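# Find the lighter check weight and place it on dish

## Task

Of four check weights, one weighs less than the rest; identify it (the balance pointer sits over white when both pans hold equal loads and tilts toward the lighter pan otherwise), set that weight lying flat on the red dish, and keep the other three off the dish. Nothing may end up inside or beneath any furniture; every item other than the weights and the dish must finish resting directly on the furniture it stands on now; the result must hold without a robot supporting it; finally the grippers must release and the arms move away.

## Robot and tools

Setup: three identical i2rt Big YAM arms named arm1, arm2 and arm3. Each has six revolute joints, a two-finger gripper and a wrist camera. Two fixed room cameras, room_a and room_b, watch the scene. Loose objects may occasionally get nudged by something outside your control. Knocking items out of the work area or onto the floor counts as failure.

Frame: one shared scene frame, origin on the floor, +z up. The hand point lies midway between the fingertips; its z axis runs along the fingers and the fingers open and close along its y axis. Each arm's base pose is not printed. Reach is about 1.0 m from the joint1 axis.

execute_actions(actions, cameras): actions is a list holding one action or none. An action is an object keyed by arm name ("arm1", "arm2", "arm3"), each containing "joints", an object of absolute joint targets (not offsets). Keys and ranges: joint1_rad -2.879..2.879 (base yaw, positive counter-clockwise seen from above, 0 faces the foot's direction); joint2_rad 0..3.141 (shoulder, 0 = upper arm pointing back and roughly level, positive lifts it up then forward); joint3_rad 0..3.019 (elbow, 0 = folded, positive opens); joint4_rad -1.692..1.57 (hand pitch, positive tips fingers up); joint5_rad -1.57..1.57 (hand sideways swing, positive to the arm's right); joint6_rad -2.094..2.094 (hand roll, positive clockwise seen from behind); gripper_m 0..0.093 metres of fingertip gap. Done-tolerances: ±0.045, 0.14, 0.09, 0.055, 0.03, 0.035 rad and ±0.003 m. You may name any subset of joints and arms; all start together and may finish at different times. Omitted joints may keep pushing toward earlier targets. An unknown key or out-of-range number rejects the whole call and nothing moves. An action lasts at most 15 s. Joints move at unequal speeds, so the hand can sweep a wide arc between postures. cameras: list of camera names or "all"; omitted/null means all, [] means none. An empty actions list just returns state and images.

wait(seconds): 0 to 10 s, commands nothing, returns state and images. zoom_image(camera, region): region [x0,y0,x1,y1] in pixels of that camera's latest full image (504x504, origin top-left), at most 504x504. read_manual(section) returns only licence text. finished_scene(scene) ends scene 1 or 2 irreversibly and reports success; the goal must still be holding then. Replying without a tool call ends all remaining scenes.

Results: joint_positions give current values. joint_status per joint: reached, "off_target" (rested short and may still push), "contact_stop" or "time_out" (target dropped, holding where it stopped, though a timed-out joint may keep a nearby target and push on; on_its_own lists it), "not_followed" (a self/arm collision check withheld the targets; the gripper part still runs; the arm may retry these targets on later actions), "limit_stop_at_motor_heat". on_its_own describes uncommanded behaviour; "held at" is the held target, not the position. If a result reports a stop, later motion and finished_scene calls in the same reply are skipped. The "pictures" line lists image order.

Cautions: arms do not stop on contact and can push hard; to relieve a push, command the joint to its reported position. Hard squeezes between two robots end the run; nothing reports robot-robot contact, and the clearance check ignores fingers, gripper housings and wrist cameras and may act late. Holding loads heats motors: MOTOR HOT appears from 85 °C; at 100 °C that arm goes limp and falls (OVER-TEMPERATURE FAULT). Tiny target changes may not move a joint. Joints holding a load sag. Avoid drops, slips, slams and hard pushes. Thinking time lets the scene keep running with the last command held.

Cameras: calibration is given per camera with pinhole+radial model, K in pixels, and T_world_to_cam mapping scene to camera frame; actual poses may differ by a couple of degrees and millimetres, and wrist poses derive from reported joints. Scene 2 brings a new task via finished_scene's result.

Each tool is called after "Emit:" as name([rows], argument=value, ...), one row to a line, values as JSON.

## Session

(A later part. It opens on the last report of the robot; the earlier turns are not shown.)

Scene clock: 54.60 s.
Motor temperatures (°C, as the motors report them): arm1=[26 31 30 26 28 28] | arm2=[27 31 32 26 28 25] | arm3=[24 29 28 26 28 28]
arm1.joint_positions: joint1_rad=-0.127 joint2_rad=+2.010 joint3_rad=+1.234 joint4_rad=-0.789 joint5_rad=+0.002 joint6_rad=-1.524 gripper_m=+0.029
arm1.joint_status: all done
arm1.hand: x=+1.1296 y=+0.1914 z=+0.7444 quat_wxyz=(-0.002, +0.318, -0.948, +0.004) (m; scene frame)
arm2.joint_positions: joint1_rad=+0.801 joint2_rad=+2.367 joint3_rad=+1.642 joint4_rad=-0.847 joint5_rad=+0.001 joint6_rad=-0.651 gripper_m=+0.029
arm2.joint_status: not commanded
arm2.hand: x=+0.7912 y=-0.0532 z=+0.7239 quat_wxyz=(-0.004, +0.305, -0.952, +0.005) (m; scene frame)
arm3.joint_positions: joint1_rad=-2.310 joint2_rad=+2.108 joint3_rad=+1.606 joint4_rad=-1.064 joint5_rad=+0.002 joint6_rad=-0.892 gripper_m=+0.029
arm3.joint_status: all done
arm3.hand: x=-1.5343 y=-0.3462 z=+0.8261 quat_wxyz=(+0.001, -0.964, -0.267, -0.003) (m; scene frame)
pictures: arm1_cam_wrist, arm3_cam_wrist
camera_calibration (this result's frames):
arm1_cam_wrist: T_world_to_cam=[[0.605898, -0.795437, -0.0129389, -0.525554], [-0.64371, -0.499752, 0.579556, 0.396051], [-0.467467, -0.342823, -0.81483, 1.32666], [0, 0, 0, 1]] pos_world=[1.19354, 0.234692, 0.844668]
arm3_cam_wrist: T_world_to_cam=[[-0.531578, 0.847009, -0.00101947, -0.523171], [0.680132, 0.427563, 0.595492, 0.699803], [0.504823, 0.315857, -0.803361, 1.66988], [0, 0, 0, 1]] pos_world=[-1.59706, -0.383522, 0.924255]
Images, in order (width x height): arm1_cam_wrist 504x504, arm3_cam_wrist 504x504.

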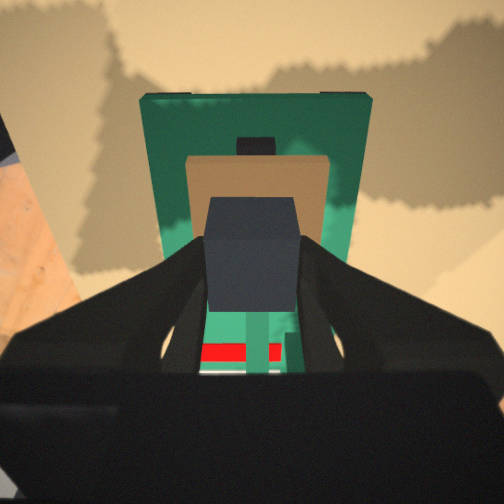

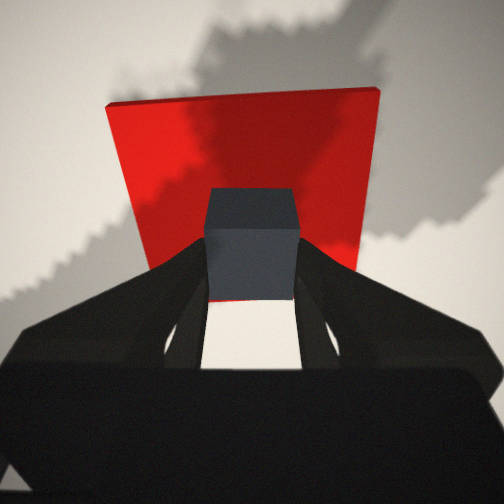

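Emit:
execute_actions([
  {"arm1":{"joints":{"joint2_rad":2.008,"gripper_m":0.075}},"arm2":{"joints":{"gripper_m":0.075}}},
], cameras=[])

Emit:
wait(seconds=3)

Emit:
zoom_image(camera="room_a", region=[155, 200, 225, 240])

Scene clock: 55.40 s.
Motor temperatures (°C, as the motors report them): arm1=[26 31 30 26 28 28] | arm2=[27 31 32 26 28 25] | arm3=[24 29 28 26 28 28]
arm1.joint_positions: joint1_rad=-0.127 joint2_rad=+2.010 joint3_rad=+1.234 joint4_rad=-0.789 joint5_rad=+0.002 joint6_rad=-1.523 gripper_m=+0.075
arm1.joint_status: all done
arm1.hand: x=+1.1296 y=+0.1914 z=+0.7444 quat_wxyz=(-0.002, +0.318, -0.948, +0.004) (m; scene frame)
arm2.joint_positions: joint1_rad=+0.801 joint2_rad=+2.367 joint3_rad=+1.642 joint4_rad=-0.847 joint5_rad=+0.001 joint6_rad=-0.651 gripper_m=+0.075
arm2.joint_status: all done
arm2.hand: x=+0.7912 y=-0.0532 z=+0.7239 quat_wxyz=(-0.004, +0.305, -0.952, +0.005) (m; scene frame)
arm3.joint_positions: joint1_rad=-2.310 joint2_rad=+2.108 joint3_rad=+1.606 joint4_rad=-1.064 joint5_rad=+0.002 joint6_rad=-0.892 gripper_m=+0.029
arm3.joint_status: not commanded
arm3.hand: x=-1.5343 y=-0.3462 z=+0.8261 quat_wxyz=(+0.001, -0.964, -0.267, -0.003) (m; scene frame)
pictures: none
No camera images: the call's "cameras" was empty. Leave "cameras" out to get every camera's image.

Scene clock: 58.40 s.
Motor temperatures (°C, as the motors report them): arm1=[26 31 30 26 28 28] | arm2=[27 32 32 26 28 25] | arm3=[24 29 29 26 28 28]
arm1.joint_positions: joint1_rad=-0.127 joint2_rad=+2.010 joint3_rad=+1.234 joint4_rad=-0.789 joint5_rad=+0.002 joint6_rad=-1.523 gripper_m=+0.075
arm1.joint_status: all done
arm1.hand: x=+1.1296 y=+0.1914 z=+0.7444 quat_wxyz=(-0.002, +0.318, -0.948, +0.004) (m; scene frame)
arm2.joint_positions: joint1_rad=+0.801 joint2_rad=+2.367 joint3_rad=+1.642 joint4_rad=-0.847 joint5_rad=+0.001 joint6_rad=-0.651 gripper_m=+0.075
arm2.joint_status: all done
arm2.hand: x=+0.7912 y=-0.0532 z=+0.7239 quat_wxyz=(-0.004, +0.305, -0.952, +0.005) (m; scene frame)
arm3.joint_positions: joint1_rad=-2.310 joint2_rad=+2.108 joint3_rad=+1.606 joint4_rad=-1.064 joint5_rad=+0.002 joint6_rad=-0.892 gripper_m=+0.029
arm3.joint_status: not commanded
arm3.hand: x=-1.5343 y=-0.3462 z=+0.8261 quat_wxyz=(+0.001, -0.964, -0.267, -0.003) (m; scene frame)
wait: 3.00 s; at rest by 0.27 s
pictures: arm1_cam_wrist, arm2_cam_wrist, arm3_cam_wrist, room_a, room_b
camera_calibration (this result's frames):
arm1_cam_wrist: T_world_to_cam=[[0.605594, -0.795668, -0.0129391, -0.525167], [-0.643902, -0.499507, 0.579553, 0.396223], [-0.467596, -0.342643, -0.814831, 1.32677], [0, 0, 0, 1]] pos_world=[1.19356, 0.234667, 0.844668]
arm2_cam_wrist: T_world_to_cam=[[0.57624, -0.817268, 0.00463756, -0.500269], [-0.658912, -0.461214, 0.594236, 0.0694562], [-0.483511, -0.345478, -0.804278, 1.07017], [0, 0, 0, 1]] pos_world=[0.851477, -0.00710131, 0.821756]
arm3_cam_wrist: T_world_to_cam=[[-0.531578, 0.847009, -0.00101947, -0.523171], [0.680132, 0.427563, 0.595492, 0.699803], [0.504823, 0.315857, -0.803361, 1.66988], [0, 0, 0, 1]] pos_world=[-1.59706, -0.383522, 0.924255]
Images, in order (width x height): arm1_cam_wrist 504x504, arm2_cam_wrist 504x504, arm3_cam_wrist 504x504, room_a 504x504, room_b 504x504.

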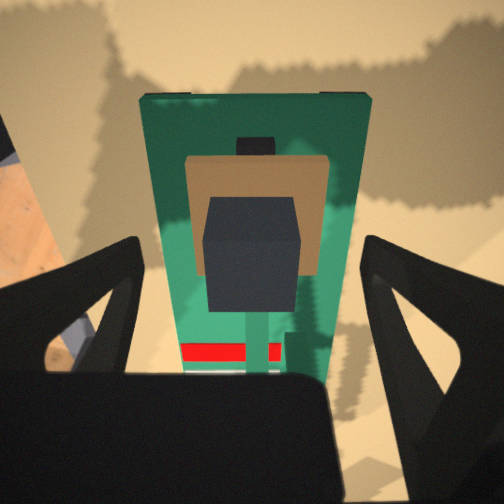

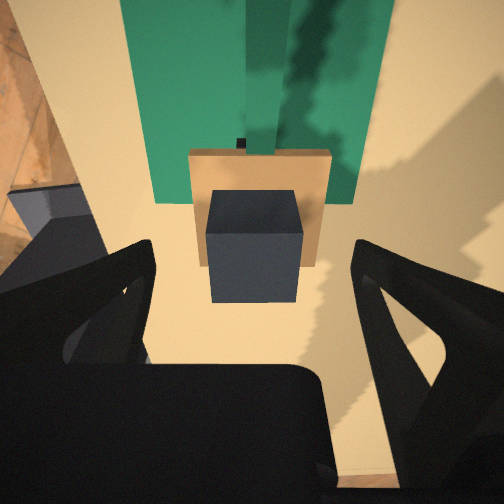

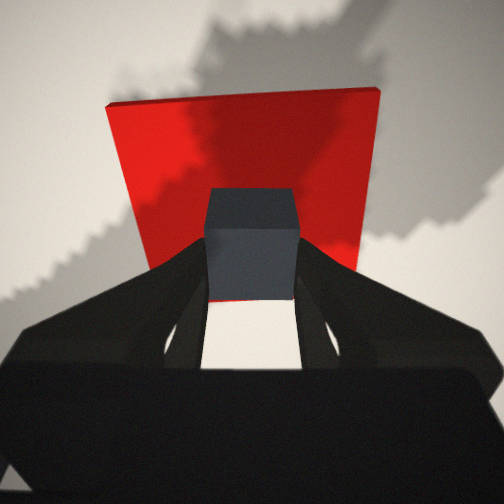

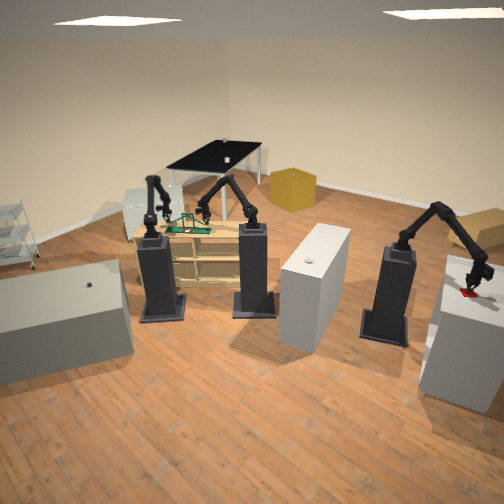

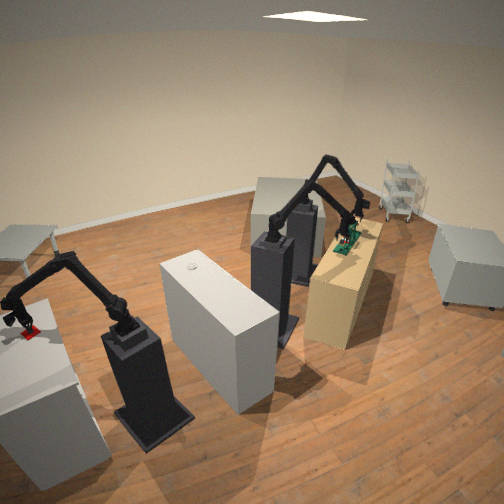

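Region (155, 200, 225, 240) of room_a's 504x504 image, scaled by 7.200, with more detail than that image has; it fills the top 288 rows of this view, and the rest is white.

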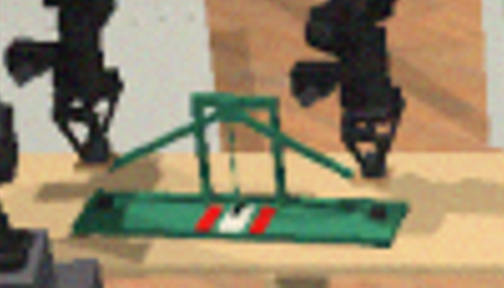

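Emit:
execute_actions(actions=[])

Scene clock: 59.13 s.
Motor temperatures (°C, as the motors report them): arm1=[26 31 30 26 28 28] | arm2=[27 32 32 26 28 25] | arm3=[24 29 29 26 28 28]
arm1.joint_positions: joint1_rad=-0.127 joint2_rad=+2.010 joint3_rad=+1.234 joint4_rad=-0.789 joint5_rad=+0.002 joint6_rad=-1.523 gripper_m=+0.075
arm1.joint_status: all done
arm1.hand: x=+1.1296 y=+0.1914 z=+0.7444 quat_wxyz=(-0.002, +0.318, -0.948, +0.004) (m; scene frame)
arm2.joint_positions: joint1_rad=+0.801 joint2_rad=+2.367 joint3_rad=+1.642 joint4_rad=-0.847 joint5_rad=+0.001 joint6_rad=-0.651 gripper_m=+0.075
arm2.joint_status: all done
arm2.hand: x=+0.7912 y=-0.0532 z=+0.7239 quat_wxyz=(-0.004, +0.305, -0.952, +0.005) (m; scene frame)
arm3.joint_positions: joint1_rad=-2.310 joint2_rad=+2.108 joint3_rad=+1.606 joint4_rad=-1.064 joint5_rad=+0.002 joint6_rad=-0.892 gripper_m=+0.029
arm3.joint_status: not commanded
arm3.hand: x=-1.5343 y=-0.3462 z=+0.8261 quat_wxyz=(+0.001, -0.964, -0.267, -0.003) (m; scene frame)
pictures: arm1_cam_wrist, arm2_cam_wrist, arm3_cam_wrist, room_a, room_b
camera_calibration (this result's frames):
arm1_cam_wrist: T_world_to_cam=[[0.605594, -0.795668, -0.0129391, -0.525167], [-0.643902, -0.499507, 0.579553, 0.396223], [-0.467596, -0.342643, -0.814831, 1.32677], [0, 0, 0, 1]] pos_world=[1.19356, 0.234667, 0.844668]
arm2_cam_wrist: T_world_to_cam=[[0.57624, -0.817268, 0.00463756, -0.500269], [-0.658912, -0.461214, 0.594236, 0.0694562], [-0.483511, -0.345478, -0.804278, 1.07017], [0, 0, 0, 1]] pos_world=[0.851477, -0.00710131, 0.821756]
arm3_cam_wrist: T_world_to_cam=[[-0.531578, 0.847009, -0.00101947, -0.523171], [0.680132, 0.427563, 0.595492, 0.699803], [0.504823, 0.315857, -0.803361, 1.66988], [0, 0, 0, 1]] pos_world=[-1.59706, -0.383522, 0.924255]
Images, in order (width x height): arm1_cam_wrist 504x504, arm2_cam_wrist 504x504, arm3_cam_wrist 504x504, room_a 504x504, room_b 504x504.

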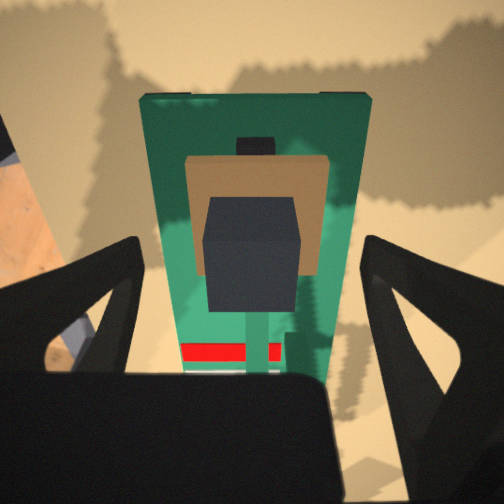

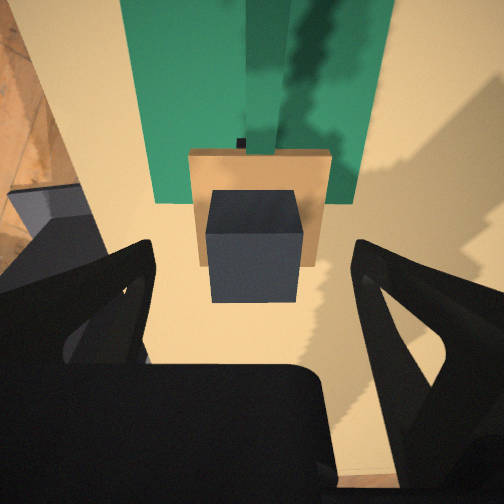

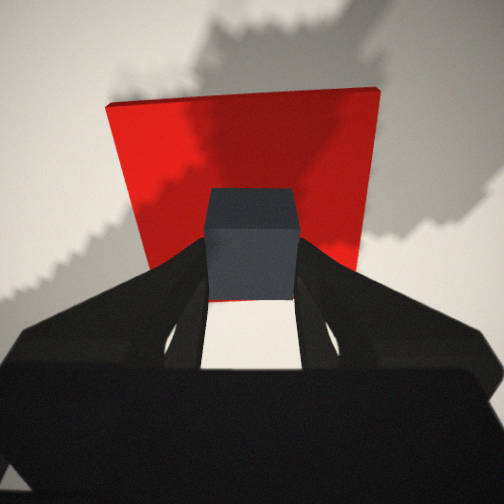

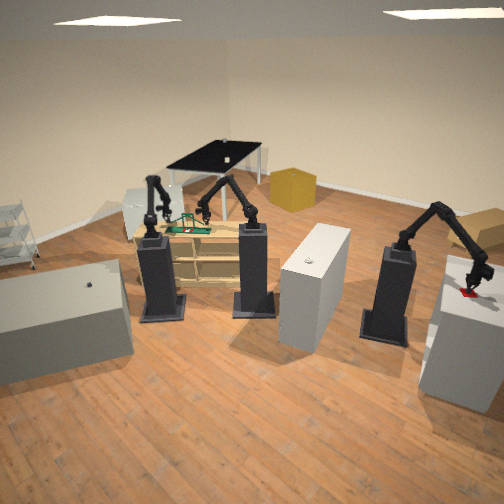

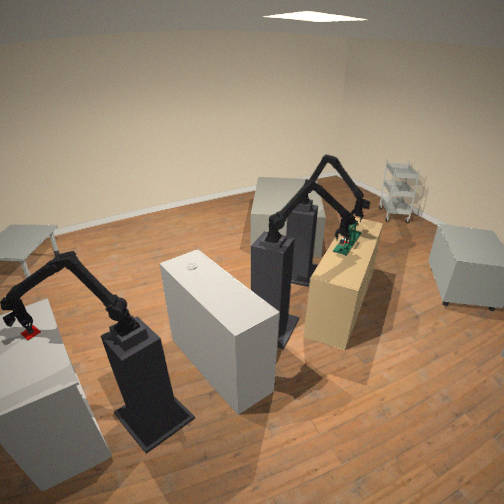

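Emit:
execute_actions([
  {"arm1":{"joints":{"joint2_rad":1.8,"joint4_rad":-0.98}},"arm2":{"joints":{"joint2_rad":2.17,"joint4_rad":-1.04}},"arm3":{"joints":{"joint2_rad":2.11,"gripper_m":0.07}}},
])

Scene clock: 60.63 s.
Motor temperatures (°C, as the motors report them): arm1=[26 31 31 26 28 28] | arm2=[27 32 32 26 28 25] | arm3=[24 29 29 26 28 28]
arm1.joint_positions: joint1_rad=-0.127 joint2_rad=+1.792 joint3_rad=+1.234 joint4_rad=-0.972 joint5_rad=+0.002 joint6_rad=-1.523 gripper_m=+0.075
arm1.joint_status: all done
arm1.hand: x=+1.1208 y=+0.2015 z=+0.8503 quat_wxyz=(-0.008, +0.318, -0.948, +0.020) (m; scene frame)
arm2.joint_positions: joint1_rad=+0.801 joint2_rad=+2.169 joint3_rad=+1.647 joint4_rad=-1.033 joint5_rad=+0.001 joint6_rad=-0.651 gripper_m=+0.075
arm2.joint_status: all done
arm2.hand: x=+0.7901 y=-0.0525 z=+0.8450 quat_wxyz=(-0.012, +0.305, -0.952, +0.008) (m; scene frame)
arm3.joint_positions: joint1_rad=-2.310 joint2_rad=+2.108 joint3_rad=+1.606 joint4_rad=-1.064 joint5_rad=+0.002 joint6_rad=-0.892 gripper_m=+0.070
arm3.joint_status: all done
arm3.hand: x=-1.5343 y=-0.3462 z=+0.8261 quat_wxyz=(+0.001, -0.964, -0.267, -0.003) (m; scene frame)
pictures: arm1_cam_wrist, arm2_cam_wrist, arm3_cam_wrist, room_a, room_b
camera_calibration (this result's frames):
arm1_cam_wrist: T_world_to_cam=[[0.605435, -0.795608, 0.0213574, -0.539353], [-0.656675, -0.484189, 0.578221, 0.346609], [-0.449697, -0.3641, -0.8156, 1.39734], [0, 0, 0, 1]] pos_world=[1.18253, 0.247484, 0.950777]
arm2_cam_wrist: T_world_to_cam=[[0.576157, -0.817214, 0.0142767, -0.507727], [-0.668306, -0.460974, 0.583841, 0.0133021], [-0.470542, -0.345925, -0.811743, 1.16331], [0, 0, 0, 1]] pos_world=[0.848806, -0.0063721, 0.943789]
arm3_cam_wrist: T_world_to_cam=[[-0.531901, 0.846806, -0.00102177, -0.523735], [0.679968, 0.427824, 0.595492, 0.699642], [0.504704, 0.316048, -0.80336, 1.66976], [0, 0, 0, 1]] pos_world=[-1.59704, -0.383546, 0.924255]
Images, in order (width x height): arm1_cam_wrist 504x504, arm2_cam_wrist 504x504, arm3_cam_wrist 504x504, room_a 504x504, room_b 504x504.

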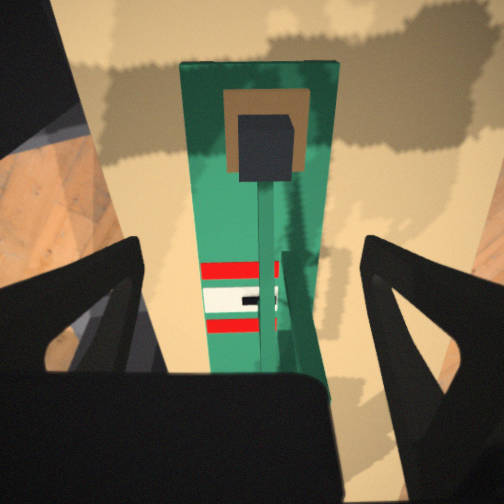

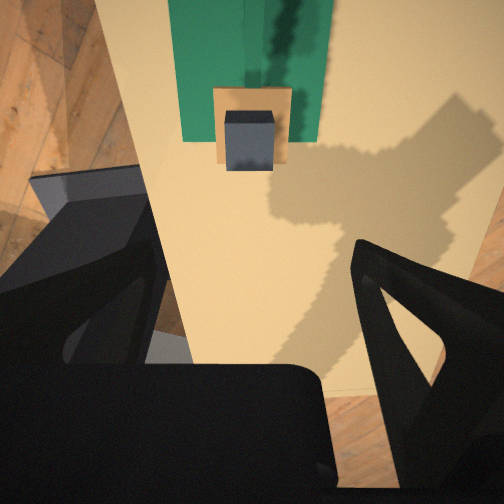

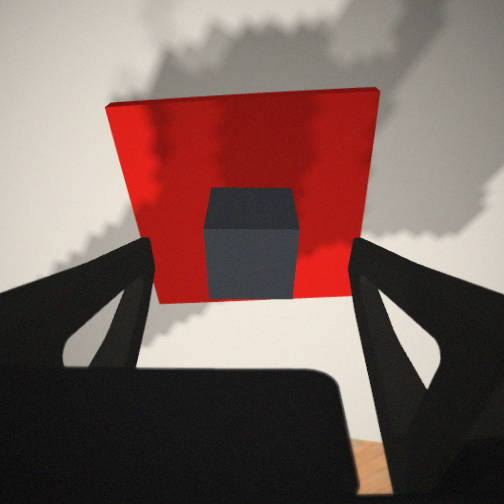

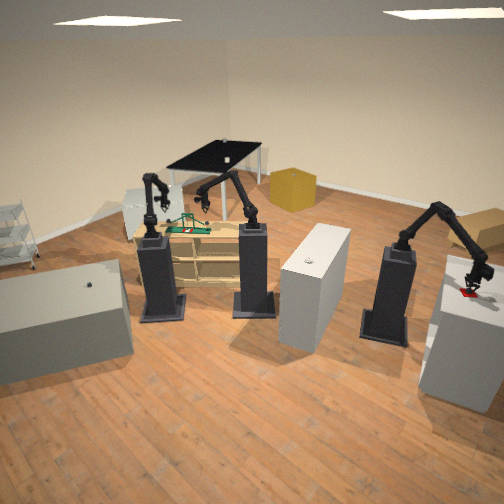

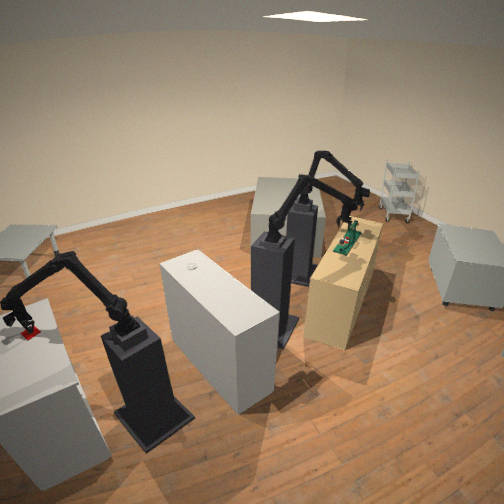

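Pointer stays on white. Lift arm3 clear and raise the others more.

Emit:
execute_actions([
  {"arm1":{"joints":{"joint2_rad":1.55,"joint4_rad":-1.2}},"arm2":{"joints":{"joint2_rad":1.9,"joint4_rad":-1.28}},"arm3":{"joints":{"joint2_rad":1.78,"joint4_rad":-1.33}}},
])

Scene clock: 62.17 s.
Motor temperatures (°C, as the motors report them): arm1=[26 31 31 26 28 28] | arm2=[27 32 32 26 28 25] | arm3=[24 29 29 26 28 28]
arm1.joint_positions: joint1_rad=-0.127 joint2_rad=+1.535 joint3_rad=+1.233 joint4_rad=-1.193 joint5_rad=+0.002 joint6_rad=-1.523 gripper_m=+0.075
arm1.joint_status: all done
arm1.hand: x=+1.0911 y=+0.2367 z=+0.9656 quat_wxyz=(-0.014, +0.318, -0.947, +0.036) (m; scene frame)
arm2.joint_positions: joint1_rad=+0.801 joint2_rad=+1.906 joint3_rad=+1.649 joint4_rad=-1.273 joint5_rad=+0.001 joint6_rad=-0.651 gripper_m=+0.075
arm2.joint_status: all done
arm2.hand: x=+0.7523 y=-0.0505 z=+0.9988 quat_wxyz=(-0.024, +0.305, -0.952, +0.012) (m; scene frame)
arm3.joint_positions: joint1_rad=-2.310 joint2_rad=+1.746 joint3_rad=+1.633 joint4_rad=-1.316 joint5_rad=+0.002 joint6_rad=-0.892 gripper_m=+0.070
arm3.joint_status: all done
arm3.hand: x=-1.4978 y=-0.3603 z=+1.0403 quat_wxyz=(+0.041, -0.962, -0.266, +0.053) (m; scene frame)
pictures: arm1_cam_wrist, arm2_cam_wrist, arm3_cam_wrist, room_a, room_b
camera_calibration (this result's frames):
arm1_cam_wrist: T_world_to_cam=[[0.604508, -0.794628, 0.0560091, -0.528543], [-0.66955, -0.468744, 0.576179, 0.289874], [-0.431594, -0.385805, -0.815402, 1.47597], [0, 0, 0, 1]] pos_world=[1.15061, 0.285318, 1.06609]
arm2_cam_wrist: T_world_to_cam=[[0.575707, -0.817119, 0.0296471, -0.501496], [-0.682944, -0.460602, 0.566951, -0.072961], [-0.449611, -0.346645, -0.823218, 1.26673], [0, 0, 0, 1]] pos_world=[0.808424, -0.00428059, 1.09903]
arm3_cam_wrist: T_world_to_cam=[[-0.525421, 0.844049, 0.107302, -0.59608], [0.751974, 0.401656, 0.522693, 0.727425], [0.398079, 0.355322, -0.845742, 1.72647], [0, 0, 0, 1]] pos_world=[-1.54747, -0.402507, 1.14389]
Images, in order (width x height): arm1_cam_wrist 504x504, arm2_cam_wrist 504x504, arm3_cam_wrist 504x504, room_a 504x504, room_b 504x504.

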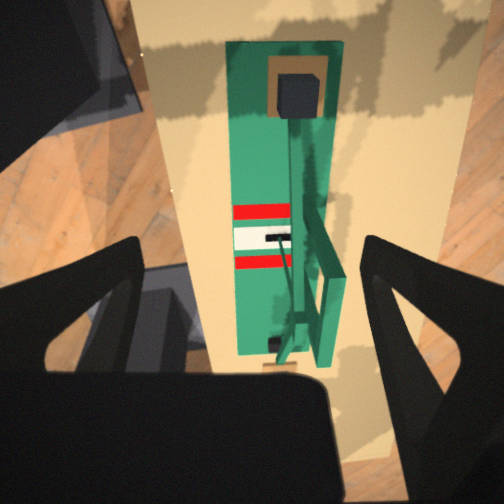

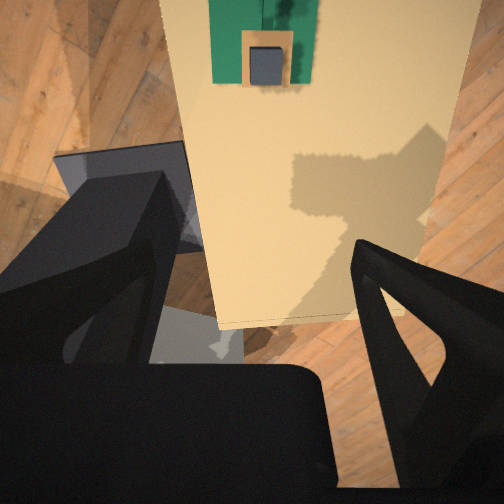

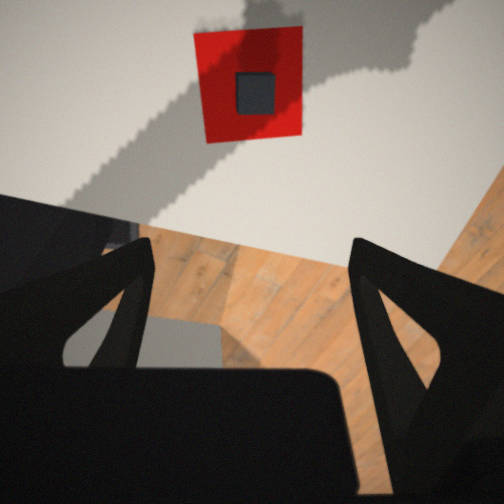

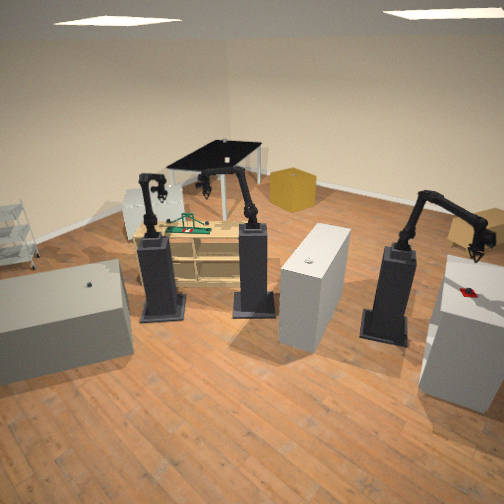

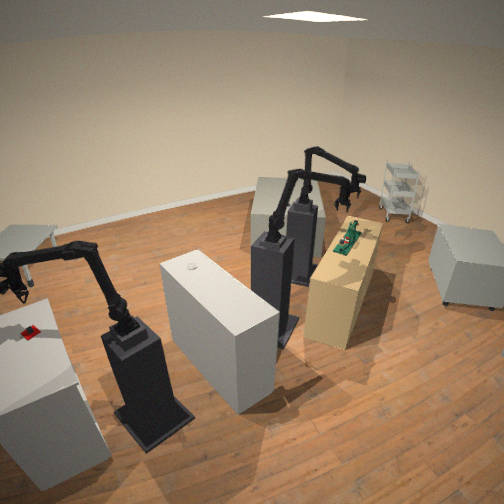

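Emit:
finished_scene(scene=1)

The scene is finished: the task was done.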